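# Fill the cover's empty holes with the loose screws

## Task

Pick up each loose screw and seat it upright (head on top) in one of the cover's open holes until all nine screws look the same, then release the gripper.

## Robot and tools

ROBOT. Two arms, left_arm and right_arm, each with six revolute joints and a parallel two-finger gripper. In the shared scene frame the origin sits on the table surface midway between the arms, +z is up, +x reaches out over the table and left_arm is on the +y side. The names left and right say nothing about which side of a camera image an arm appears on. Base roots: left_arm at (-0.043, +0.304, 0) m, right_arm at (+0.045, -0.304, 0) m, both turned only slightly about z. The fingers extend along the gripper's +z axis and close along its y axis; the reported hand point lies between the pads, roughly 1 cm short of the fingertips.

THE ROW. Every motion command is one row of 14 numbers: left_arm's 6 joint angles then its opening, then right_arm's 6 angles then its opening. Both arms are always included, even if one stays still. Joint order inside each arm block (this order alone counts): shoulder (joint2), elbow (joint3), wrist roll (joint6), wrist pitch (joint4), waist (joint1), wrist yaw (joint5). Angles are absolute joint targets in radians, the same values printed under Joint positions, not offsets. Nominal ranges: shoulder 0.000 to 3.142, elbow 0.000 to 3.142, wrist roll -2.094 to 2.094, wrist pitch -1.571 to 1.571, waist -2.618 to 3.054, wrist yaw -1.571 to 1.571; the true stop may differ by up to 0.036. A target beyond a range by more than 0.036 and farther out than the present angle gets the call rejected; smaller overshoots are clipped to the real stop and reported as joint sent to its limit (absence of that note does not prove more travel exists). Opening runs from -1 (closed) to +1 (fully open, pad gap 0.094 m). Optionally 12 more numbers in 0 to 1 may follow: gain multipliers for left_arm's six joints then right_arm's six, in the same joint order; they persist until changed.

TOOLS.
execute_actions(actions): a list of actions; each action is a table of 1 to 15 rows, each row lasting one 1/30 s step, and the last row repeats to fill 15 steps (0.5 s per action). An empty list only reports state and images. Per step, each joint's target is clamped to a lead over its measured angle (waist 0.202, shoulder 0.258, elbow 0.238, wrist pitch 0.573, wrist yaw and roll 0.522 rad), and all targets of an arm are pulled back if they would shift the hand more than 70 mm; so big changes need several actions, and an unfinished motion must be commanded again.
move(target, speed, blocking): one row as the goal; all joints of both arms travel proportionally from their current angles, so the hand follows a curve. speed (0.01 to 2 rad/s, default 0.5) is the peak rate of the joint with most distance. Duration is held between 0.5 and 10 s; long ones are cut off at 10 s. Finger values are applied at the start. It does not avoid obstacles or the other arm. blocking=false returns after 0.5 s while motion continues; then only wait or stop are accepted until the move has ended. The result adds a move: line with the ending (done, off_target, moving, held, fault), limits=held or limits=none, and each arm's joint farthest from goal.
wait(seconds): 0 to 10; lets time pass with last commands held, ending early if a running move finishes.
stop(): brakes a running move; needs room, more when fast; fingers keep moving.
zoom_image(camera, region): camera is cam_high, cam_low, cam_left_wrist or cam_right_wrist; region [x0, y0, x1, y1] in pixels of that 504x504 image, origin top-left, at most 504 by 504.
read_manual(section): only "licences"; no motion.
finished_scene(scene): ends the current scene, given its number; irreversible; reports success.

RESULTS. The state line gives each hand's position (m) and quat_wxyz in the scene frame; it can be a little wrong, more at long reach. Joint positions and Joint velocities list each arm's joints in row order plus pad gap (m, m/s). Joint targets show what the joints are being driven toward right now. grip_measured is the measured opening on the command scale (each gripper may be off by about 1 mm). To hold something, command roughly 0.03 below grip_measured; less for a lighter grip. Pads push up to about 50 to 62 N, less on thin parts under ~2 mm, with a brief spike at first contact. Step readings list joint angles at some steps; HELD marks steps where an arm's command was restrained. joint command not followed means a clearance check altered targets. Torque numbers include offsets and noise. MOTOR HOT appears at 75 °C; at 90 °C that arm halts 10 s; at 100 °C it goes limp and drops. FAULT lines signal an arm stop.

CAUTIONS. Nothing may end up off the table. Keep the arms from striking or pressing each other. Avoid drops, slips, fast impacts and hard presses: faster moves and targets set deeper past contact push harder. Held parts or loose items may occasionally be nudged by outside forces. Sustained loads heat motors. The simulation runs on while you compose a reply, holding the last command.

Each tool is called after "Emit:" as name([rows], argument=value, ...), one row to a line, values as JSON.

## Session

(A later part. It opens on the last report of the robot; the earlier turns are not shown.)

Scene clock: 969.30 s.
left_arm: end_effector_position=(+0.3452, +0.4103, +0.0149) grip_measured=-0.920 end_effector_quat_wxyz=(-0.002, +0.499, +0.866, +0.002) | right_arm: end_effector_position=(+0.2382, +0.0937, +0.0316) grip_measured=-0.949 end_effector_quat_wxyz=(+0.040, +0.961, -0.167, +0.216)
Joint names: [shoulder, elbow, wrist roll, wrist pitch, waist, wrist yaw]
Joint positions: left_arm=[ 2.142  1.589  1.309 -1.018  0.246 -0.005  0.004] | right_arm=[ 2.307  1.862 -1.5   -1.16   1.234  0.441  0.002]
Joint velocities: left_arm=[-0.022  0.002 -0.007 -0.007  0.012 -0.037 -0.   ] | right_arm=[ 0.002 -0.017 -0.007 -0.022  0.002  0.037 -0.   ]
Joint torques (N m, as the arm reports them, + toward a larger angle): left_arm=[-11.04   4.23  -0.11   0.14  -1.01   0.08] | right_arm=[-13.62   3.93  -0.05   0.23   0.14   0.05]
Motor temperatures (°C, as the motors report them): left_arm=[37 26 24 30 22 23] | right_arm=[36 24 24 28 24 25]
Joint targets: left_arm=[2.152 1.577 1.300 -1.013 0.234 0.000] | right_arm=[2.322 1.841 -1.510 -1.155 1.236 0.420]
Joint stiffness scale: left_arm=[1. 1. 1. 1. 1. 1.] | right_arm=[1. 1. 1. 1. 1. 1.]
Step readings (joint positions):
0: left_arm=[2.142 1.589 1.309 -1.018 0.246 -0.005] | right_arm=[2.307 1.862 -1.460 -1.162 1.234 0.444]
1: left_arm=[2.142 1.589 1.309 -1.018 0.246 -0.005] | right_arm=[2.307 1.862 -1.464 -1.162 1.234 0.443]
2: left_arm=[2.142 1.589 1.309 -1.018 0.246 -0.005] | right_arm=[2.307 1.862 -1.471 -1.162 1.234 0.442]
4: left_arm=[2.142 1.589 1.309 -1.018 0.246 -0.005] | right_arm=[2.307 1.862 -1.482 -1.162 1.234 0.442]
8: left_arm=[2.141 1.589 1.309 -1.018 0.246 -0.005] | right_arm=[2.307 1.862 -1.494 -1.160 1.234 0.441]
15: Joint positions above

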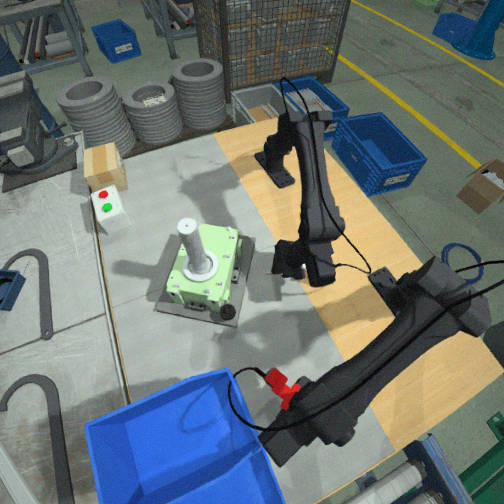

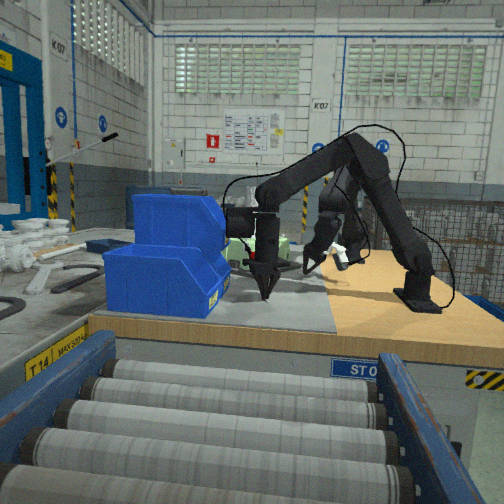

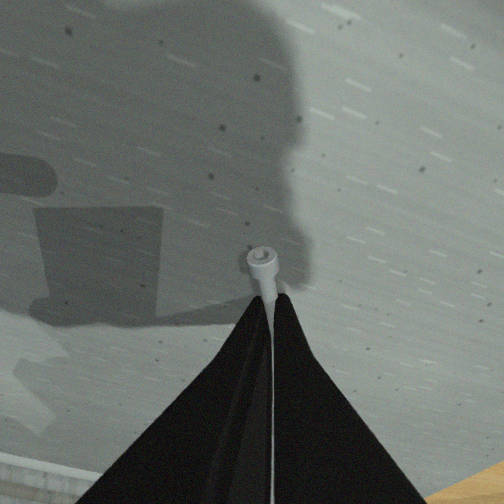

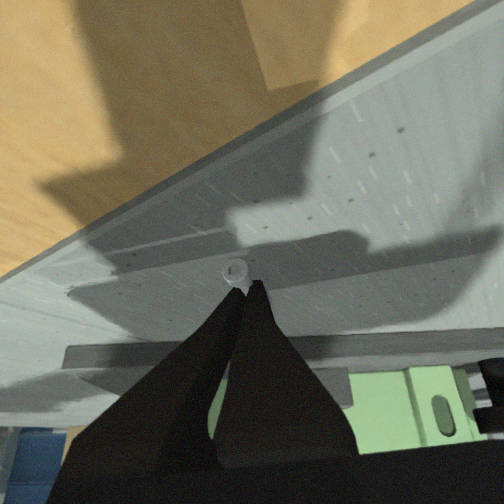

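Emit:
move(target=[2.0,1.6,1.30,-1.15,0.234,0,-0.95,2.2,1.862,-1.5,-1.2,1.236,0.44,-0.98], speed=0.2)

Emit:
zoom_image(camera="cam_right_wrist", region=[180, 220, 320, 360])

Scene clock: 976.13 s.
left_arm: end_effector_position=(+0.3263, +0.4052, +0.0587) grip_measured=-0.920 end_effector_quat_wxyz=(-0.002, +0.499, +0.866, +0.002) | right_arm: end_effector_position=(+0.2388, +0.0951, +0.0710) grip_measured=-0.949 end_effector_quat_wxyz=(+0.004, +0.960, -0.175, +0.220)
Joint names: [shoulder, elbow, wrist roll, wrist pitch, waist, wrist yaw]
Joint positions: left_arm=[ 2.024  1.589  1.309 -1.135  0.246 -0.005  0.004] | right_arm=[ 2.213  1.862 -1.501 -1.181  1.234  0.442  0.002]
Joint velocities: left_arm=[ 0.012  0.002  0.022  0.095 -0.002  0.007  0.   ] | right_arm=[ 0.002  0.002  0.022  0.051 -0.007  0.022  0.   ]
Joint torques (N m, as the arm reports them, + toward a larger angle): left_arm=[-13.31   5.97  -0.12  -0.07  -0.96   0.09] | right_arm=[-15.7    5.84   0.03   0.09   0.27   0.24]
Motor temperatures (°C, as the motors report them): left_arm=[37 26 24 30 22 23] | right_arm=[36 24 24 28 24 25]
Joint targets: left_arm=[2.000 1.600 1.300 -1.150 0.234 0.000] | right_arm=[2.200 1.862 -1.500 -1.200 1.236 0.440]
Joint stiffness scale: left_arm=[1. 1. 1. 1. 1. 1.] | right_arm=[1. 1. 1. 1. 1. 1.]
move: off_target (left_arm); limits=none; left_arm: farthest joint: the shoulder, 0.024 radians from its target (0.142 radians at the start); right_arm: farthest joint: the wrist pitch, 0.019 radians from its target (0.040 radians at the start)

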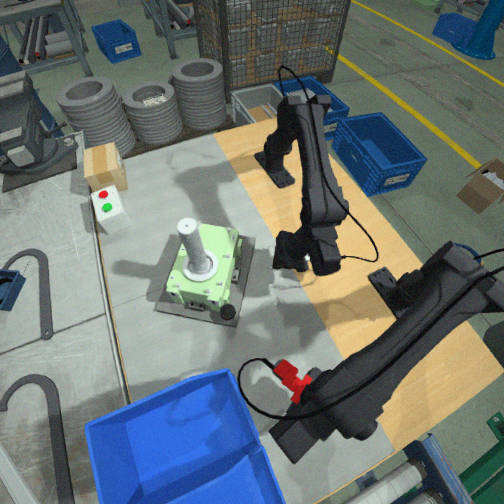

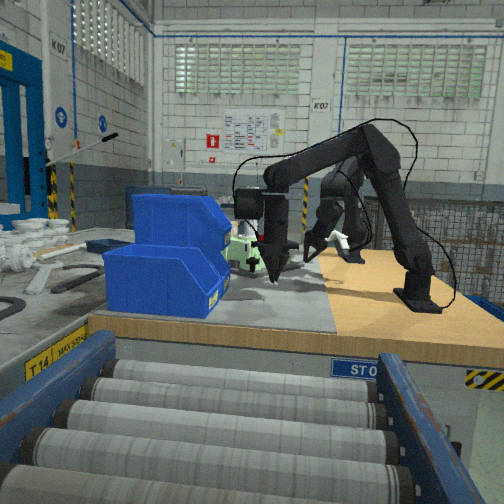

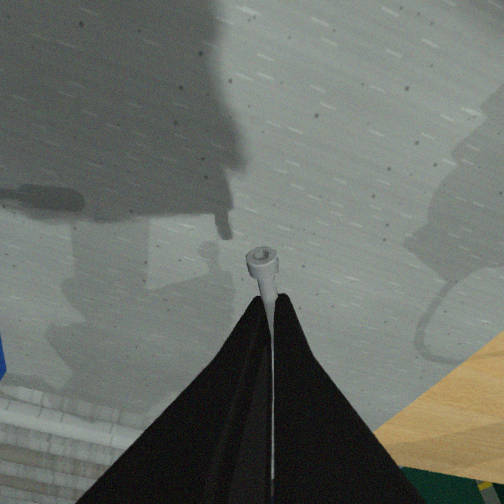

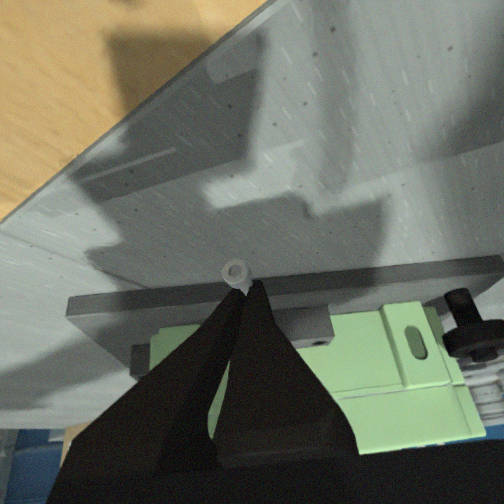

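Region (180, 220, 320, 360) of cam_right_wrist's 504x504 image, scaled by 3.600, with more detail than that image has.

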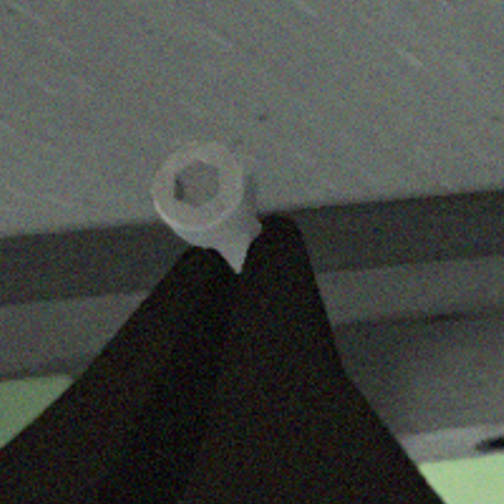

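Emit:
move(target=[1.95,1.589,1.30,-1.2,-0.1,0,-0.95,1.3,1.0,-1.5,-0.9,1.15,0.3,-0.98], speed=0.8)

Emit:
move(target=[1.95,1.589,1.30,-1.2,-0.3,0,-0.95,1.3,1.0,-0.695,-0.49,0.25,-1.014,-0.98], speed=0.9)

Emit:
move(target=[1.95,1.589,1.0,-1.2,-1.068,0,-0.95,2.218,1.914,-0.695,-0.451,0.306,-1.014,-0.98], speed=0.7)

Scene clock: 1009.00 s.
left_arm: end_effector_position=(+0.3289, +0.2770, +0.0750) grip_measured=-0.920 end_effector_quat_wxyz=(-0.003, +0.639, +0.769, +0.001) | right_arm: end_effector_position=(+0.1964, -0.0502, +0.1362) grip_measured=-0.949 end_effector_quat_wxyz=(-0.157, +0.943, -0.233, +0.175)
Joint names: [shoulder, elbow, wrist roll, wrist pitch, waist, wrist yaw]
Joint positions: left_arm=[ 1.979  1.589  1.309 -1.185 -0.095 -0.006  0.004] | right_arm=[ 1.314  1.02  -1.501 -0.909  1.158  0.309  0.002]
Joint velocities: left_arm=[ 0.007 -0.012 -0.051 -0.066 -0.007 -0.007 -0.   ] | right_arm=[ 0.002 -0.007  0.022  0.007 -0.007  0.007  0.   ]
Joint torques (N m, as the arm reports them, + toward a larger angle): left_arm=[-13.29   5.22  -0.11  -0.05  -0.48   0.08] | right_arm=[-6.73  4.83  0.03  1.05 -0.6   0.12]
Motor temperatures (°C, as the motors report them): left_arm=[40 27 24 29 22 23] | right_arm=[37 25 24 28 24 25]
Joint targets: left_arm=[1.950 1.589 1.300 -1.200 -0.100 -0.000] | right_arm=[1.300 1.000 -1.500 -0.900 1.150 0.300]
Joint stiffness scale: left_arm=[1. 1. 1. 1. 1. 1.] | right_arm=[1. 1. 1. 1. 1. 1.]
move: off_target (left_arm); limits=none; left_arm: farthest joint: the shoulder, 0.029 radians from its target (0.074 radians at the start); right_arm: farthest joint: the elbow, 0.020 radians from its target (0.862 radians at the start)

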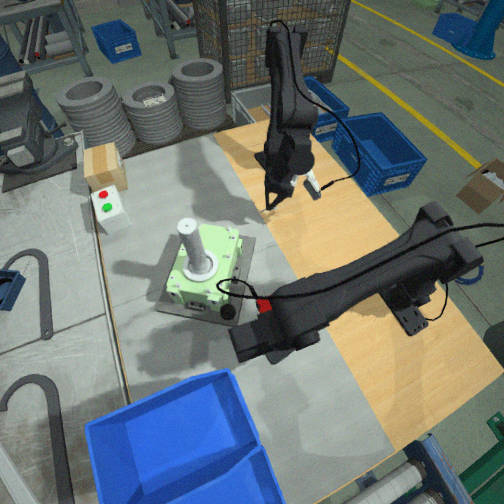

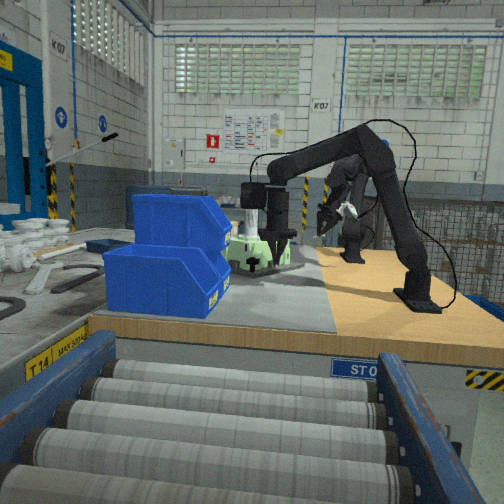

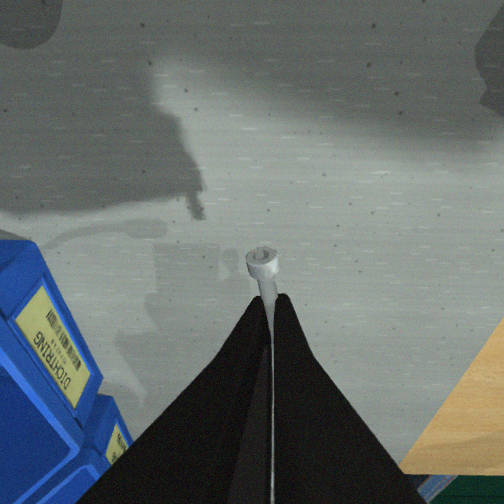

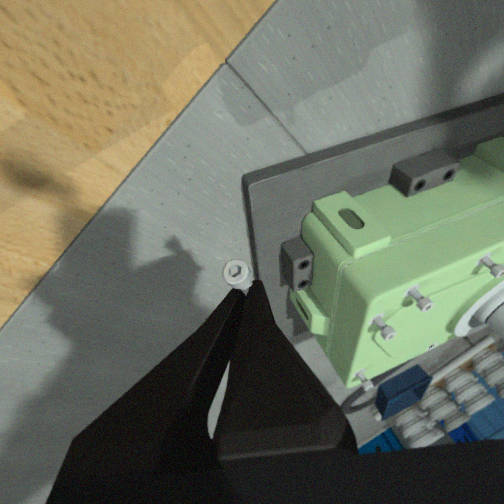

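Scene clock: 1011.40 s.
left_arm: end_effector_position=(+0.3166, +0.2050, +0.0750) grip_measured=-0.920 end_effector_quat_wxyz=(-0.003, +0.711, +0.703, +0.002) | right_arm: end_effector_position=(+0.3056, -0.0622, +0.2415) grip_measured=-0.949 end_effector_quat_wxyz=(+0.413, -0.553, +0.622, +0.369)
Joint names: [shoulder, elbow, wrist roll, wrist pitch, waist, wrist yaw]
Joint positions: left_arm=[ 1.979  1.589  1.309 -1.185 -0.291 -0.006  0.004] | right_arm=[ 1.314  1.02  -0.702 -0.497  0.255 -0.997  0.002]
Joint velocities: left_arm=[-0.017  0.017 -0.007  0.051  0.007 -0.066  0.001] | right_arm=[ 0.002  0.002  0.037 -0.125 -0.032 -0.051 -0.   ]
Joint torques (N m, as the arm reports them, + toward a larger angle): left_arm=[-13.31   5.19  -0.1   -0.04  -0.8    0.1 ] | right_arm=[-7.16  5.15  0.07  1.41 -0.56 -0.51]
Motor temperatures (°C, as the motors report them): left_arm=[40 27 24 29 22 23] | right_arm=[36 25 24 28 24 25]
Joint targets: left_arm=[1.950 1.589 1.300 -1.200 -0.300 0.000] | right_arm=[1.300 1.000 -0.695 -0.490 0.250 -1.014]
Joint stiffness scale: left_arm=[1. 1. 1. 1. 1. 1.] | right_arm=[1. 1. 1. 1. 1. 1.]
move: off_target (left_arm); limits=none; left_arm: farthest joint: the shoulder, 0.029 radians from its target (0.029 radians at the start); right_arm: farthest joint: the elbow, 0.020 radians from its target (0.020 radians at the start)

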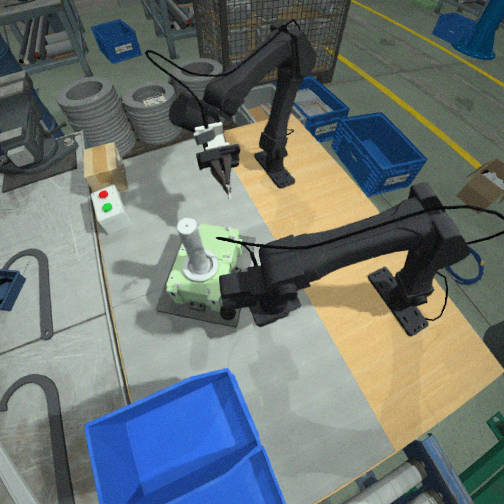

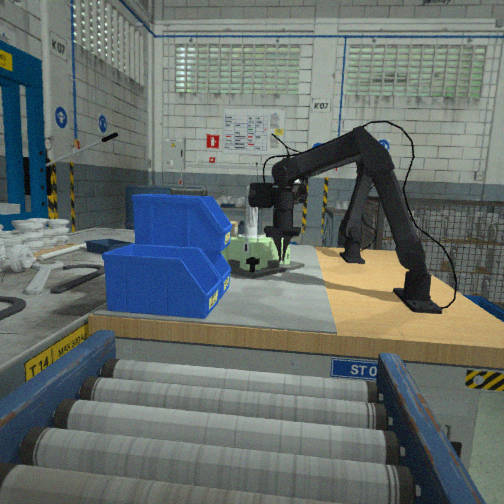

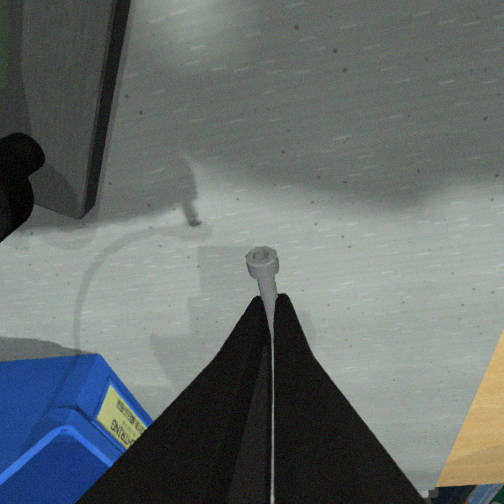

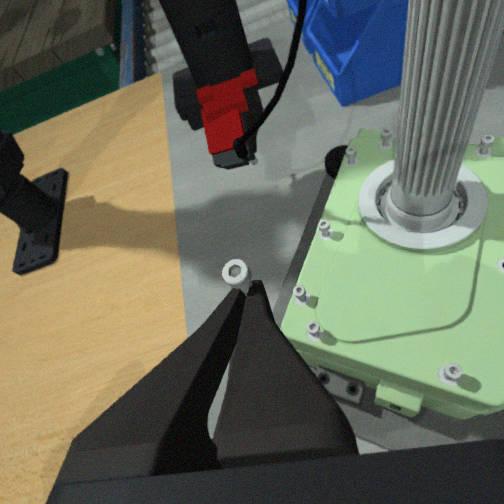

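Scene clock: 1013.40 s.
left_arm: end_effector_position=(+0.1423, -0.0196, +0.0750) grip_measured=-0.920 end_effector_quat_wxyz=(-0.003, +0.858, +0.513, +0.001) | right_arm: end_effector_position=(+0.5059, +0.0271, +0.1825) grip_measured=-0.949 end_effector_quat_wxyz=(+0.402, -0.566, +0.612, +0.379)
Joint names: [shoulder, elbow, wrist roll, wrist pitch, waist, wrist yaw]
Joint positions: left_arm=[ 1.979  1.589  1.009 -1.187 -1.071 -0.003  0.004] | right_arm=[ 2.222  1.877 -0.702 -0.453  0.299 -0.998  0.002]
Joint velocities: left_arm=[ 0.002 -0.012 -0.022 -0.007 -0.007 -0.007 -0.   ] | right_arm=[ 0.007 -0.002 -0.022 -0.022  0.002  0.007 -0.   ]
Joint torques (N m, as the arm reports them, + toward a larger angle): left_arm=[-13.3    5.19  -0.11  -0.04   0.33   0.04] | right_arm=[-16.44   9.42   0.09   1.36   0.54  -0.48]
Motor temperatures (°C, as the motors report them): left_arm=[40 27 24 29 22 23] | right_arm=[36 25 24 28 24 25]
Joint targets: left_arm=[1.950 1.589 1.000 -1.200 -1.068 0.000] | right_arm=[2.218 1.914 -0.695 -0.451 0.306 -1.014]
Joint stiffness scale: left_arm=[1. 1. 1. 1. 1. 1.] | right_arm=[1. 1. 1. 1. 1. 1.]
move: off_target (left_arm, right_arm); limits=none; left_arm: farthest joint: the shoulder, 0.029 radians from its target (0.029 radians at the start); right_arm: farthest joint: the elbow, 0.037 radians from its target (0.894 radians at the start)

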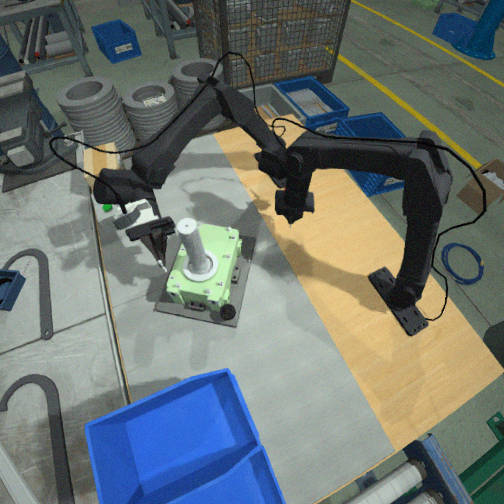

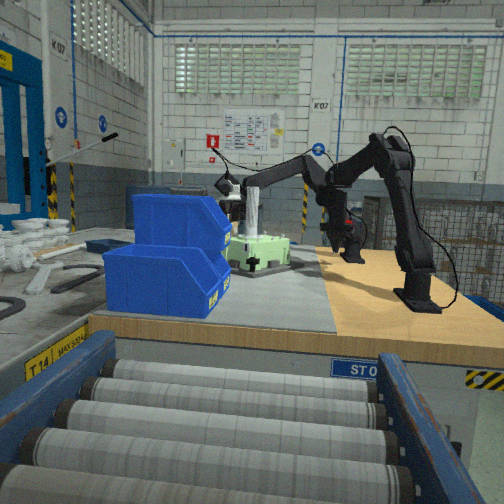

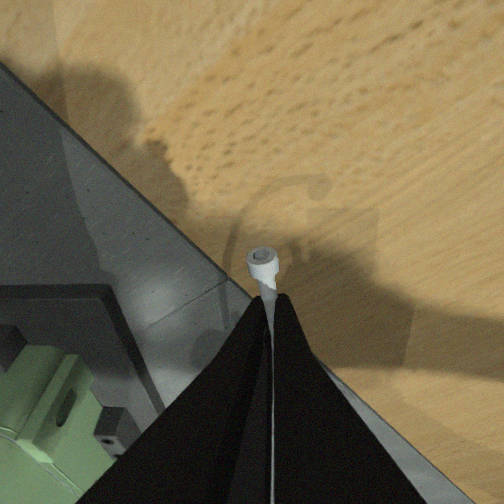

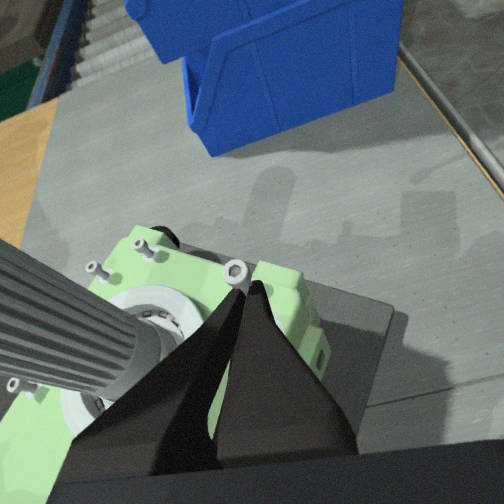

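Emit:
move(target=[2.14,1.589,2.0,-1.012,-1.16,0,-0.95,2.232,1.788,-0.695,-0.36,0.306,-1.014,-0.98], speed=0.6)

Scene clock: 1027.33 s.
left_arm: end_effector_position=(+0.1300, -0.0615, +0.0191) grip_measured=-0.920 end_effector_quat_wxyz=(+0.005, +1.000, +0.010, +0.004) | right_arm: end_effector_position=(+0.5057, +0.0270, +0.1673) grip_measured=-0.949 end_effector_quat_wxyz=(+0.409, -0.567, +0.607, +0.376)
Joint names: [shoulder, elbow, wrist roll, wrist pitch, waist, wrist yaw]
Joint positions: left_arm=[ 2.131  1.589  1.99  -1.017 -1.149 -0.003  0.004] | right_arm=[ 2.222  1.808 -0.702 -0.367  0.299 -0.997  0.002]
Joint velocities: left_arm=[ 0.007  0.012 -0.007 -0.022 -0.022 -0.007 -0.   ] | right_arm=[-0.012 -0.002 -0.007 -0.007 -0.022  0.081 -0.   ]
Joint torques (N m, as the arm reports them, + toward a larger angle): left_arm=[-11.06   5.16   0.07   0.17  -0.97   0.04] | right_arm=[-14.69   5.07   0.07   1.44   0.67  -0.52]
Motor temperatures (°C, as the motors report them): left_arm=[40 27 24 28 22 23] | right_arm=[37 26 24 29 24 25]
Joint targets: left_arm=[2.140 1.589 2.000 -1.012 -1.160 0.000] | right_arm=[2.232 1.788 -0.695 -0.360 0.306 -1.014]
Joint stiffness scale: left_arm=[1. 1. 1. 1. 1. 1.] | right_arm=[1. 1. 1. 1. 1. 1.]
move: done; limits=none; left_arm: farthest joint: the waist, 0.011 radians from its target (0.089 radians at the start); right_arm: farthest joint: the elbow, 0.020 radians from its target (0.089 radians at the start)

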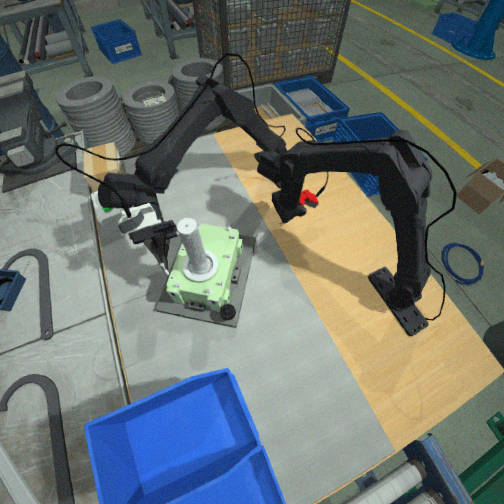

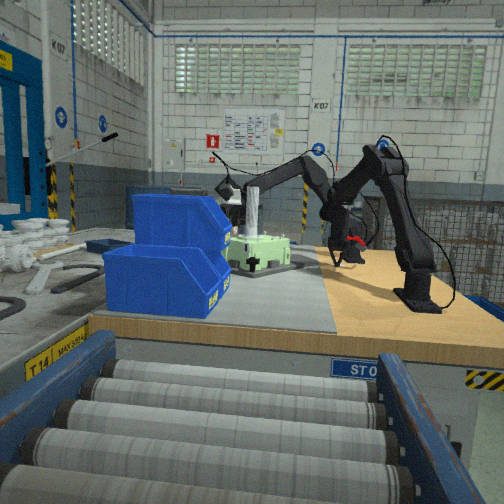

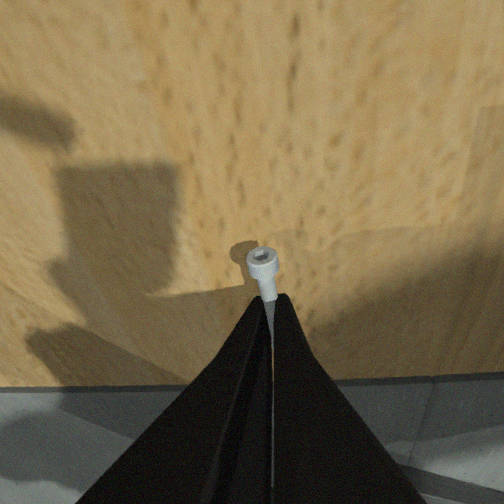

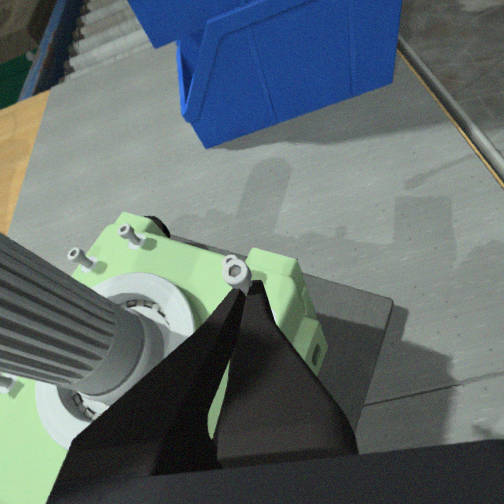

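Emit:
execute_actions([
  [[2.162,1.589,2.0,-1.012,-1.155,0,-0.95,2.232,1.788,-0.695,-0.36,0.306,-1.014,-0.98],[2.162,1.589,2.0,-1.012,-1.155,0,-0.95,2.232,1.788,-0.695,-0.36,0.306,-1.014,-0.98],[2.153,1.589,2.0,-1.012,-1.155,0,-0.95,2.232,1.788,-0.695,-0.36,0.306,-1.014,-0.98]],
  [[2.15,1.589,2.0,-1.012,-1.155,0,-0.93,2.232,1.788,-0.695,-0.36,0.306,-1.014,-0.98],[2.15,1.589,2.0,-1.012,-1.155,0,-0.92,2.232,1.788,-0.695,-0.36,0.306,-1.014,-0.98],[2.15,1.589,2.0,-1.012,-1.155,0,-0.91,2.232,1.788,-0.695,-0.36,0.306,-1.014,-0.98],[2.15,1.589,2.0,-1.012,-1.155,0,-0.90,2.232,1.788,-0.695,-0.36,0.306,-1.014,-0.98],[2.15,1.589,2.0,-1.012,-1.155,0,-0.89,2.232,1.788,-0.695,-0.36,0.306,-1.014,-0.98]],
])

Scene clock: 1035.97 s.
left_arm: end_effector_position=(+0.1295, -0.0604, +0.0136) grip_measured=-0.888 end_effector_quat_wxyz=(-0.001, +1.000, +0.009, +0.001) | right_arm: end_effector_position=(+0.5057, +0.0270, +0.1673) grip_measured=-0.949 end_effector_quat_wxyz=(+0.409, -0.567, +0.607, +0.376)
Joint names: [shoulder, elbow, wrist roll, wrist pitch, waist, wrist yaw]
Joint positions: left_arm=[ 2.145  1.589  1.991 -1.015 -1.149 -0.003  0.005] | right_arm=[ 2.222  1.808 -0.702 -0.367  0.299 -0.997  0.002]
Joint velocities: left_arm=[-0.012  0.007 -0.066 -0.037  0.017  0.007 -0.   ] | right_arm=[-0.017 -0.002 -0.007  0.066  0.002  0.007  0.001]
Joint torques (N m, as the arm reports them, + toward a larger angle): left_arm=[-11.57   5.08   0.09   0.13  -0.49   0.05] | right_arm=[-14.72   5.08   0.07   1.42   0.64  -0.53]
Motor temperatures (°C, as the motors report them): left_arm=[39 27 24 28 22 23] | right_arm=[37 26 24 29 24 25]
Joint targets: left_arm=[2.150 1.589 2.000 -1.012 -1.155 -0.000] | right_arm=[2.232 1.788 -0.695 -0.360 0.306 -1.014]
Joint stiffness scale: left_arm=[1. 1. 1. 1. 1. 1.] | right_arm=[1. 1. 1. 1. 1. 1.]
Step readings (joint positions; steps 1 to 15: 1st action; 16 to 30: 2nd action):
0: left_arm=[2.131 1.589 1.991 -1.017 -1.149 -0.003] | right_arm=[2.222 1.808 -0.702 -0.367 0.299 -0.997]
1: left_arm=[2.132 1.589 1.991 -1.017 -1.149 -0.003] | right_arm=[2.222 1.808 -0.702 -0.367 0.299 -0.997]
2: left_arm=[2.134 1.589 1.991 -1.016 -1.149 -0.003] | right_arm=[2.222 1.808 -0.702 -0.367 0.299 -0.997]
4: left_arm=[2.141 1.589 1.991 -1.015 -1.149 -0.003] | right_arm=[2.222 1.808 -0.702 -0.367 0.299 -0.997]
8: left_arm=[2.145 1.589 1.991 -1.015 -1.149 -0.003] | right_arm=[2.222 1.808 -0.702 -0.367 0.299 -0.997]
15: left_arm=[2.145 1.589 1.991 -1.015 -1.149 -0.003] | right_arm=[2.222 1.808 -0.702 -0.367 0.299 -0.997]
16: left_arm=[2.145 1.589 1.991 -1.015 -1.149 -0.003] | right_arm=[2.222 1.808 -0.702 -0.367 0.299 -0.997]
17: left_arm=[2.145 1.589 1.991 -1.015 -1.149 -0.003] | right_arm=[2.222 1.808 -0.702 -0.367 0.299 -0.997]
19: left_arm=[2.145 1.589 1.991 -1.015 -1.149 -0.003] | right_arm=[2.222 1.808 -0.702 -0.367 0.299 -0.997]
23: left_arm=[2.145 1.589 1.991 -1.015 -1.149 -0.003] | right_arm=[2.222 1.808 -0.702 -0.367 0.299 -0.997]
30: Joint positions above

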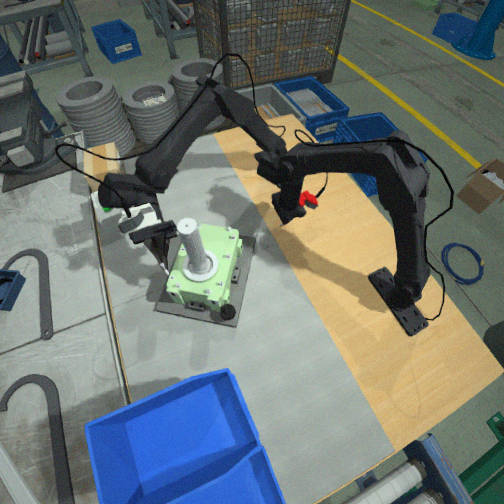

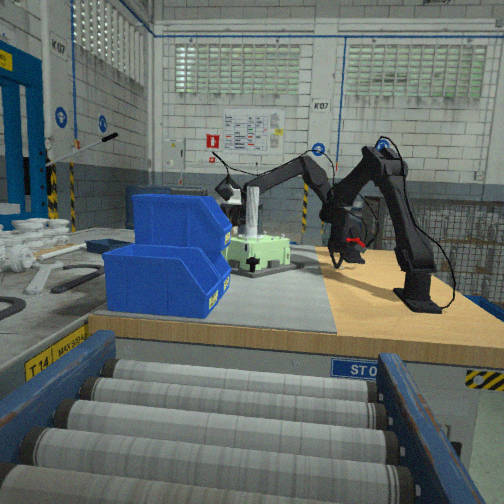

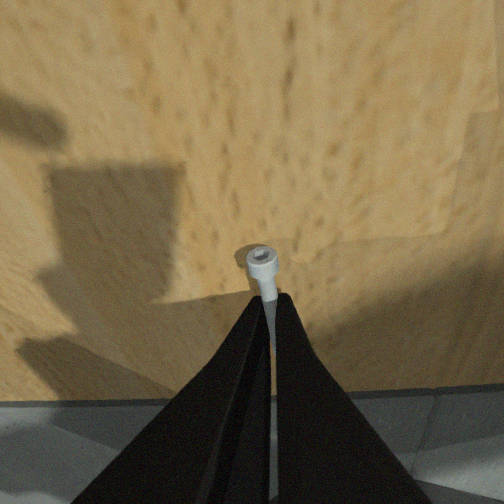

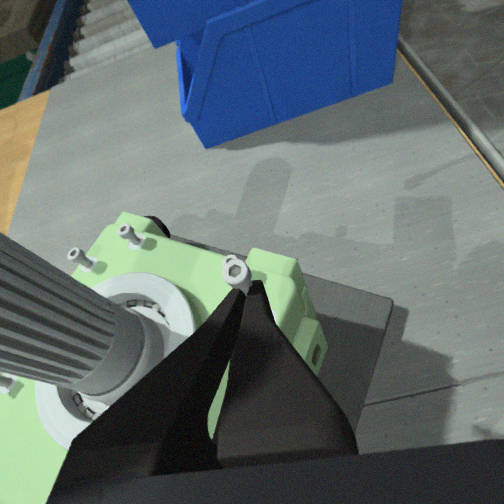

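Emit:
move(target=[2.03,1.589,2.0,-1.015,-1.15,0,-0.4,2.232,1.788,-0.695,-0.36,0.306,-1.014,-0.98], speed=0.2)

Emit:
move(target=[1.3,0.6,0.5,-0.2,-0.8,0,1,2.232,1.788,-0.695,-0.36,0.306,-1.014,-0.98], speed=1.0)

Emit:
move(target=[1.64,0.415,0,1.25,-0.33,0,1,2.232,1.788,-0.695,-0.36,0.306,-1.014,-0.98], speed=1.0)

Emit:
zoom_image(camera="cam_left_wrist", region=[300, 110, 440, 250])

Scene clock: 1045.03 s.
left_arm: end_effector_position=(+0.1329, -0.0677, +0.0492) grip_measured=-0.403 end_effector_quat_wxyz=(+0.041, +0.999, +0.009, +0.020) | right_arm: end_effector_position=(+0.5057, +0.0270, +0.1673) grip_measured=-0.949 end_effector_quat_wxyz=(+0.409, -0.567, +0.607, +0.376)
Joint names: [shoulder, elbow, wrist roll, wrist pitch, waist, wrist yaw]
Joint positions: left_arm=[ 2.053  1.589  1.991 -1.015 -1.149 -0.003  0.028] | right_arm=[ 2.222  1.808 -0.702 -0.367  0.299 -0.997  0.002]
Joint velocities: left_arm=[ 0.002  0.002 -0.022  0.007  0.012  0.051 -0.   ] | right_arm=[ 0.012 -0.012 -0.007 -0.007 -0.012  0.037  0.   ]
Joint torques (N m, as the arm reports them, + toward a larger angle): left_arm=[-13.57   5.36   0.08   0.26  -0.08   0.05] | right_arm=[-14.82   4.93   0.1    1.46   0.55  -0.49]
Motor temperatures (°C, as the motors report them): left_arm=[39 27 24 28 22 23] | right_arm=[37 25 24 29 24 25]
Joint targets: left_arm=[2.030 1.589 2.000 -1.015 -1.150 0.000] | right_arm=[2.232 1.788 -0.695 -0.360 0.306 -1.014]
Joint stiffness scale: left_arm=[1. 1. 1. 1. 1. 1.] | right_arm=[1. 1. 1. 1. 1. 1.]
move: off_target (left_arm); limits=none; left_arm: farthest joint: the shoulder, 0.023 radians from its target (0.115 radians at the start); right_arm: farthest joint: the elbow, 0.020 radians from its target (0.020 radians at the start)

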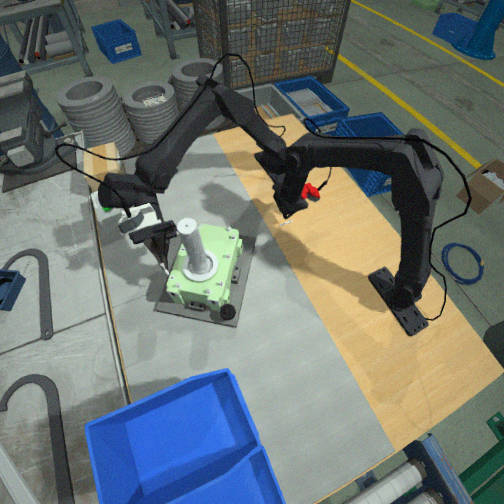

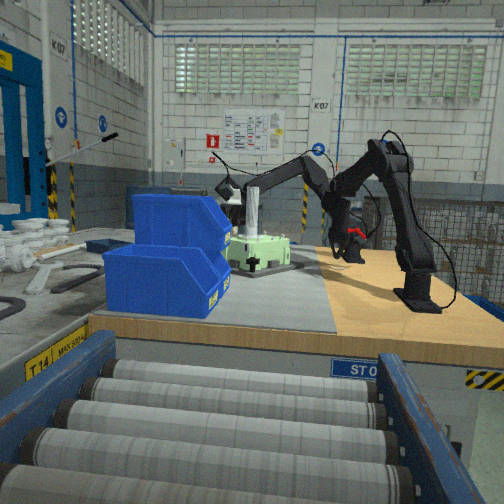

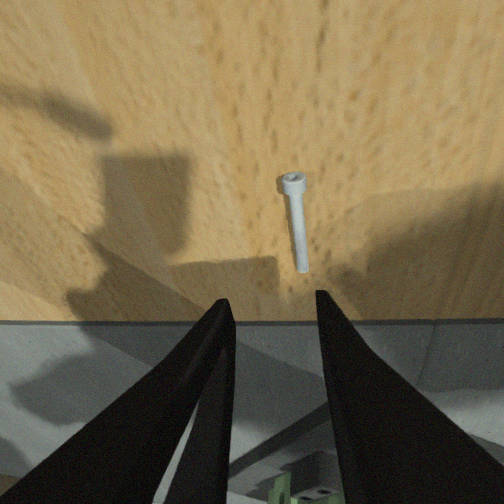

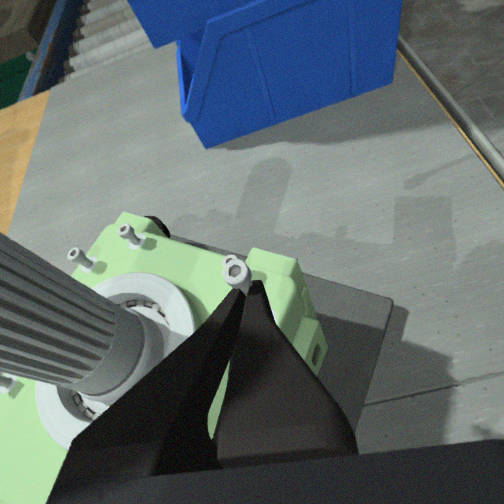

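Scene clock: 1047.47 s.
left_arm: end_effector_position=(+0.1890, +0.0696, +0.0602) grip_measured=+1.000 end_effector_quat_wxyz=(+0.314, +0.575, +0.754, -0.043) | right_arm: end_effector_position=(+0.5057, +0.0270, +0.1673) grip_measured=-0.949 end_effector_quat_wxyz=(+0.409, -0.567, +0.607, +0.376)
Joint names: [shoulder, elbow, wrist roll, wrist pitch, waist, wrist yaw]
Joint positions: left_arm=[ 1.328  0.609  0.511 -0.208 -0.812 -0.003  0.094] | right_arm=[ 2.222  1.808 -0.702 -0.367  0.299 -0.997  0.002]
Joint velocities: left_arm=[-0.002  0.007  0.007 -0.022  0.017  0.095  0.   ] | right_arm=[ 0.012 -0.022 -0.081  0.007 -0.007  0.007  0.   ]
Joint torques (N m, as the arm reports them, + toward a larger angle): left_arm=[-7.21  5.   -0.12  1.13  0.97  0.05] | right_arm=[-14.7    5.07   0.05   1.42   0.72  -0.52]
Motor temperatures (°C, as the motors report them): left_arm=[39 27 24 28 22 23] | right_arm=[37 25 24 29 24 25]
Joint targets: left_arm=[1.300 0.600 0.500 -0.200 -0.800 -0.000] | right_arm=[2.232 1.788 -0.695 -0.360 0.306 -1.014]
Joint stiffness scale: left_arm=[1. 1. 1. 1. 1. 1.] | right_arm=[1. 1. 1. 1. 1. 1.]
move: off_target (left_arm); limits=none; left_arm: farthest joint: the shoulder, 0.028 radians from its target (0.753 radians at the start); right_arm: farthest joint: the elbow, 0.020 radians from its target (0.020 radians at the start)

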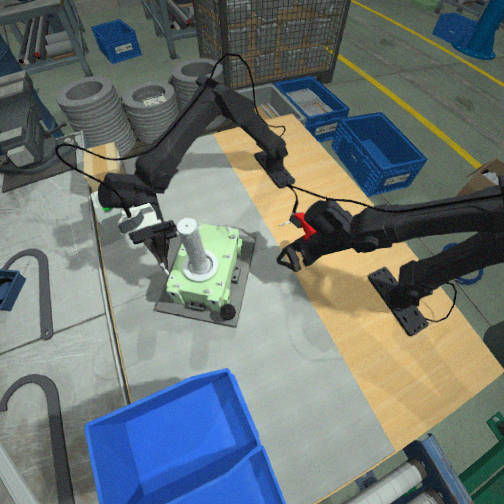

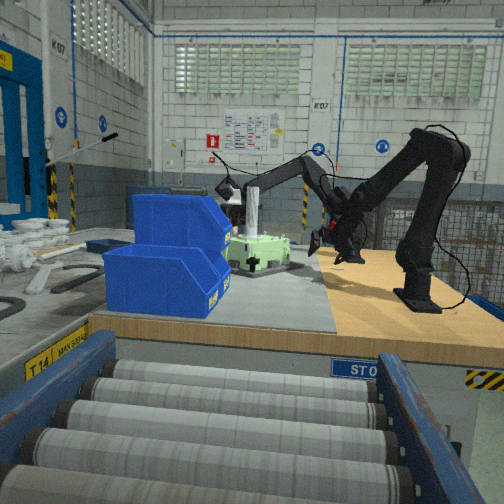

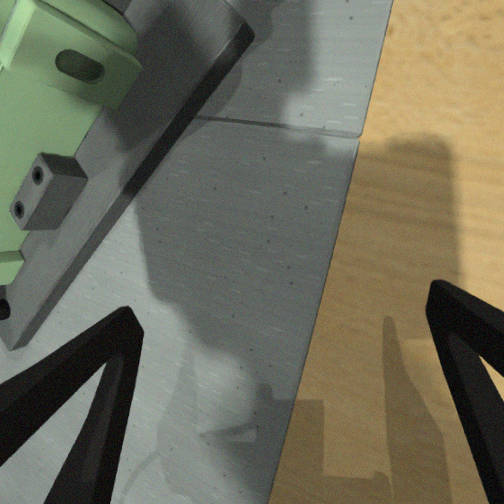

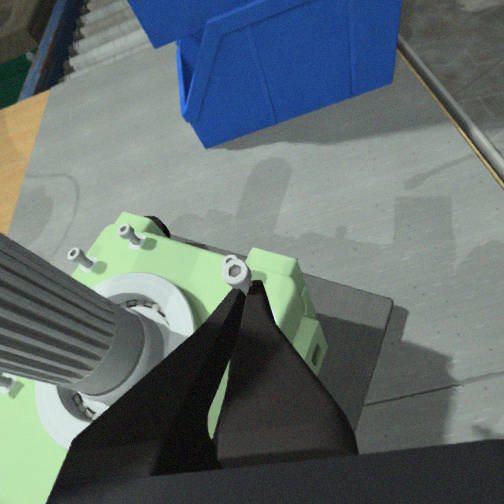

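Scene clock: 1049.83 s.
left_arm: end_effector_position=(+0.3632, +0.1691, +0.1876) grip_measured=+1.000 end_effector_quat_wxyz=(+0.715, +0.114, +0.681, -0.112) | right_arm: end_effector_position=(+0.5058, +0.0270, +0.1673) grip_measured=-0.949 end_effector_quat_wxyz=(+0.409, -0.567, +0.608, +0.376)
Joint names: [shoulder, elbow, wrist roll, wrist pitch, waist, wrist yaw]
Joint positions: left_arm=[ 1.625  0.429  0.01   1.242 -0.341 -0.003  0.094] | right_arm=[ 2.222  1.808 -0.702 -0.367  0.299 -0.997  0.002]
Joint velocities: left_arm=[ 0.017 -0.007 -0.081 -0.051 -0.027  0.037  0.   ] | right_arm=[-0.002 -0.017 -0.081 -0.007 -0.007 -0.095 -0.   ]
Joint torques (N m, as the arm reports them, + toward a larger angle): left_arm=[-4.99  3.69 -0.13  1.59  0.83  0.03] | right_arm=[-14.74   5.07   0.08   1.47   0.63  -0.5 ]
Motor temperatures (°C, as the motors report them): left_arm=[38 27 24 29 22 23] | right_arm=[37 25 24 29 24 25]
Joint targets: left_arm=[1.640 0.415 0.000 1.250 -0.330 -0.000] | right_arm=[2.232 1.788 -0.695 -0.360 0.306 -1.014]
Joint stiffness scale: left_arm=[1. 1. 1. 1. 1. 1.] | right_arm=[1. 1. 1. 1. 1. 1.]
move: done; limits=none; left_arm: farthest joint: the shoulder, 0.015 radians from its target (0.312 radians at the start); right_arm: farthest joint: the elbow, 0.020 radians from its target (0.020 radians at the start)

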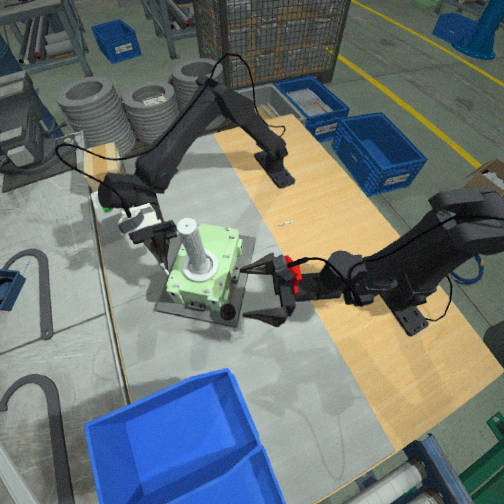

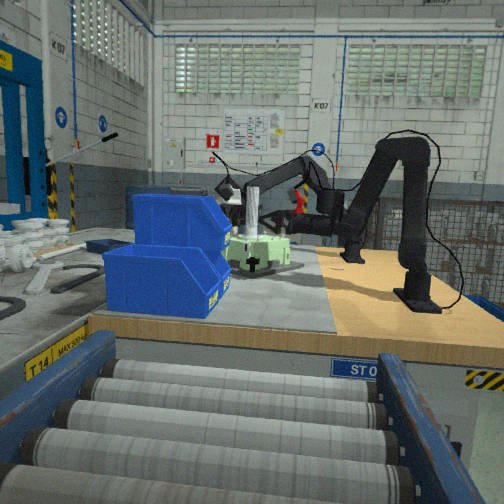

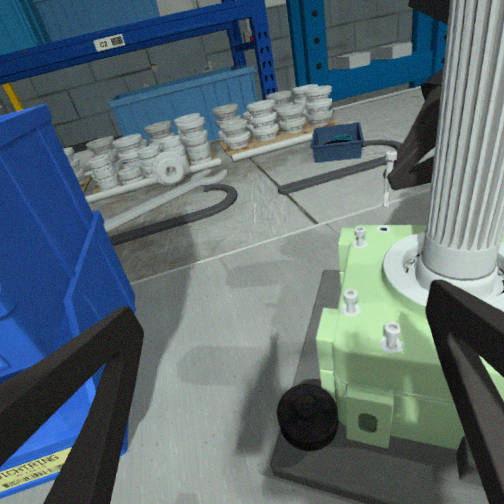

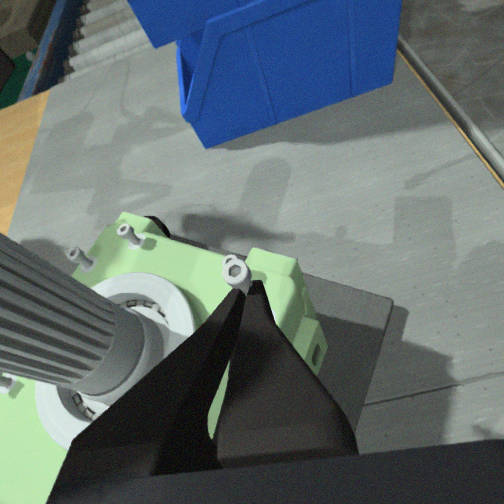

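Region (300, 110, 440, 250) of cam_left_wrist's 504x504 image, scaled by 3.600, with more detail than that image has.

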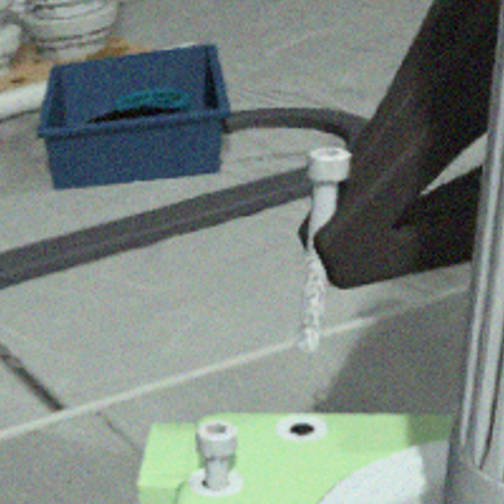

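Emit:
zoom_image(camera="cam_high", region=[130, 230, 210, 310])

Region (130, 230, 210, 310) of cam_high's 504x504 image, scaled by 6.300, with more detail than that image has.

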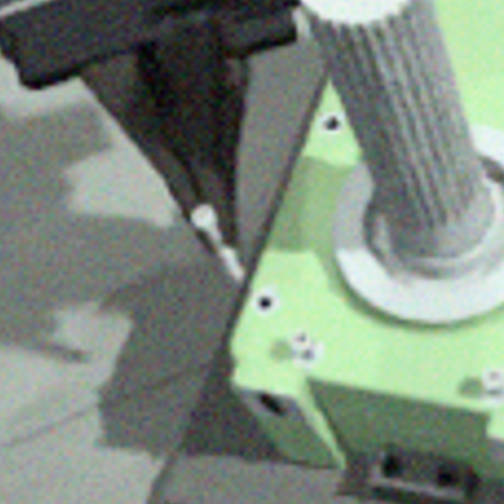

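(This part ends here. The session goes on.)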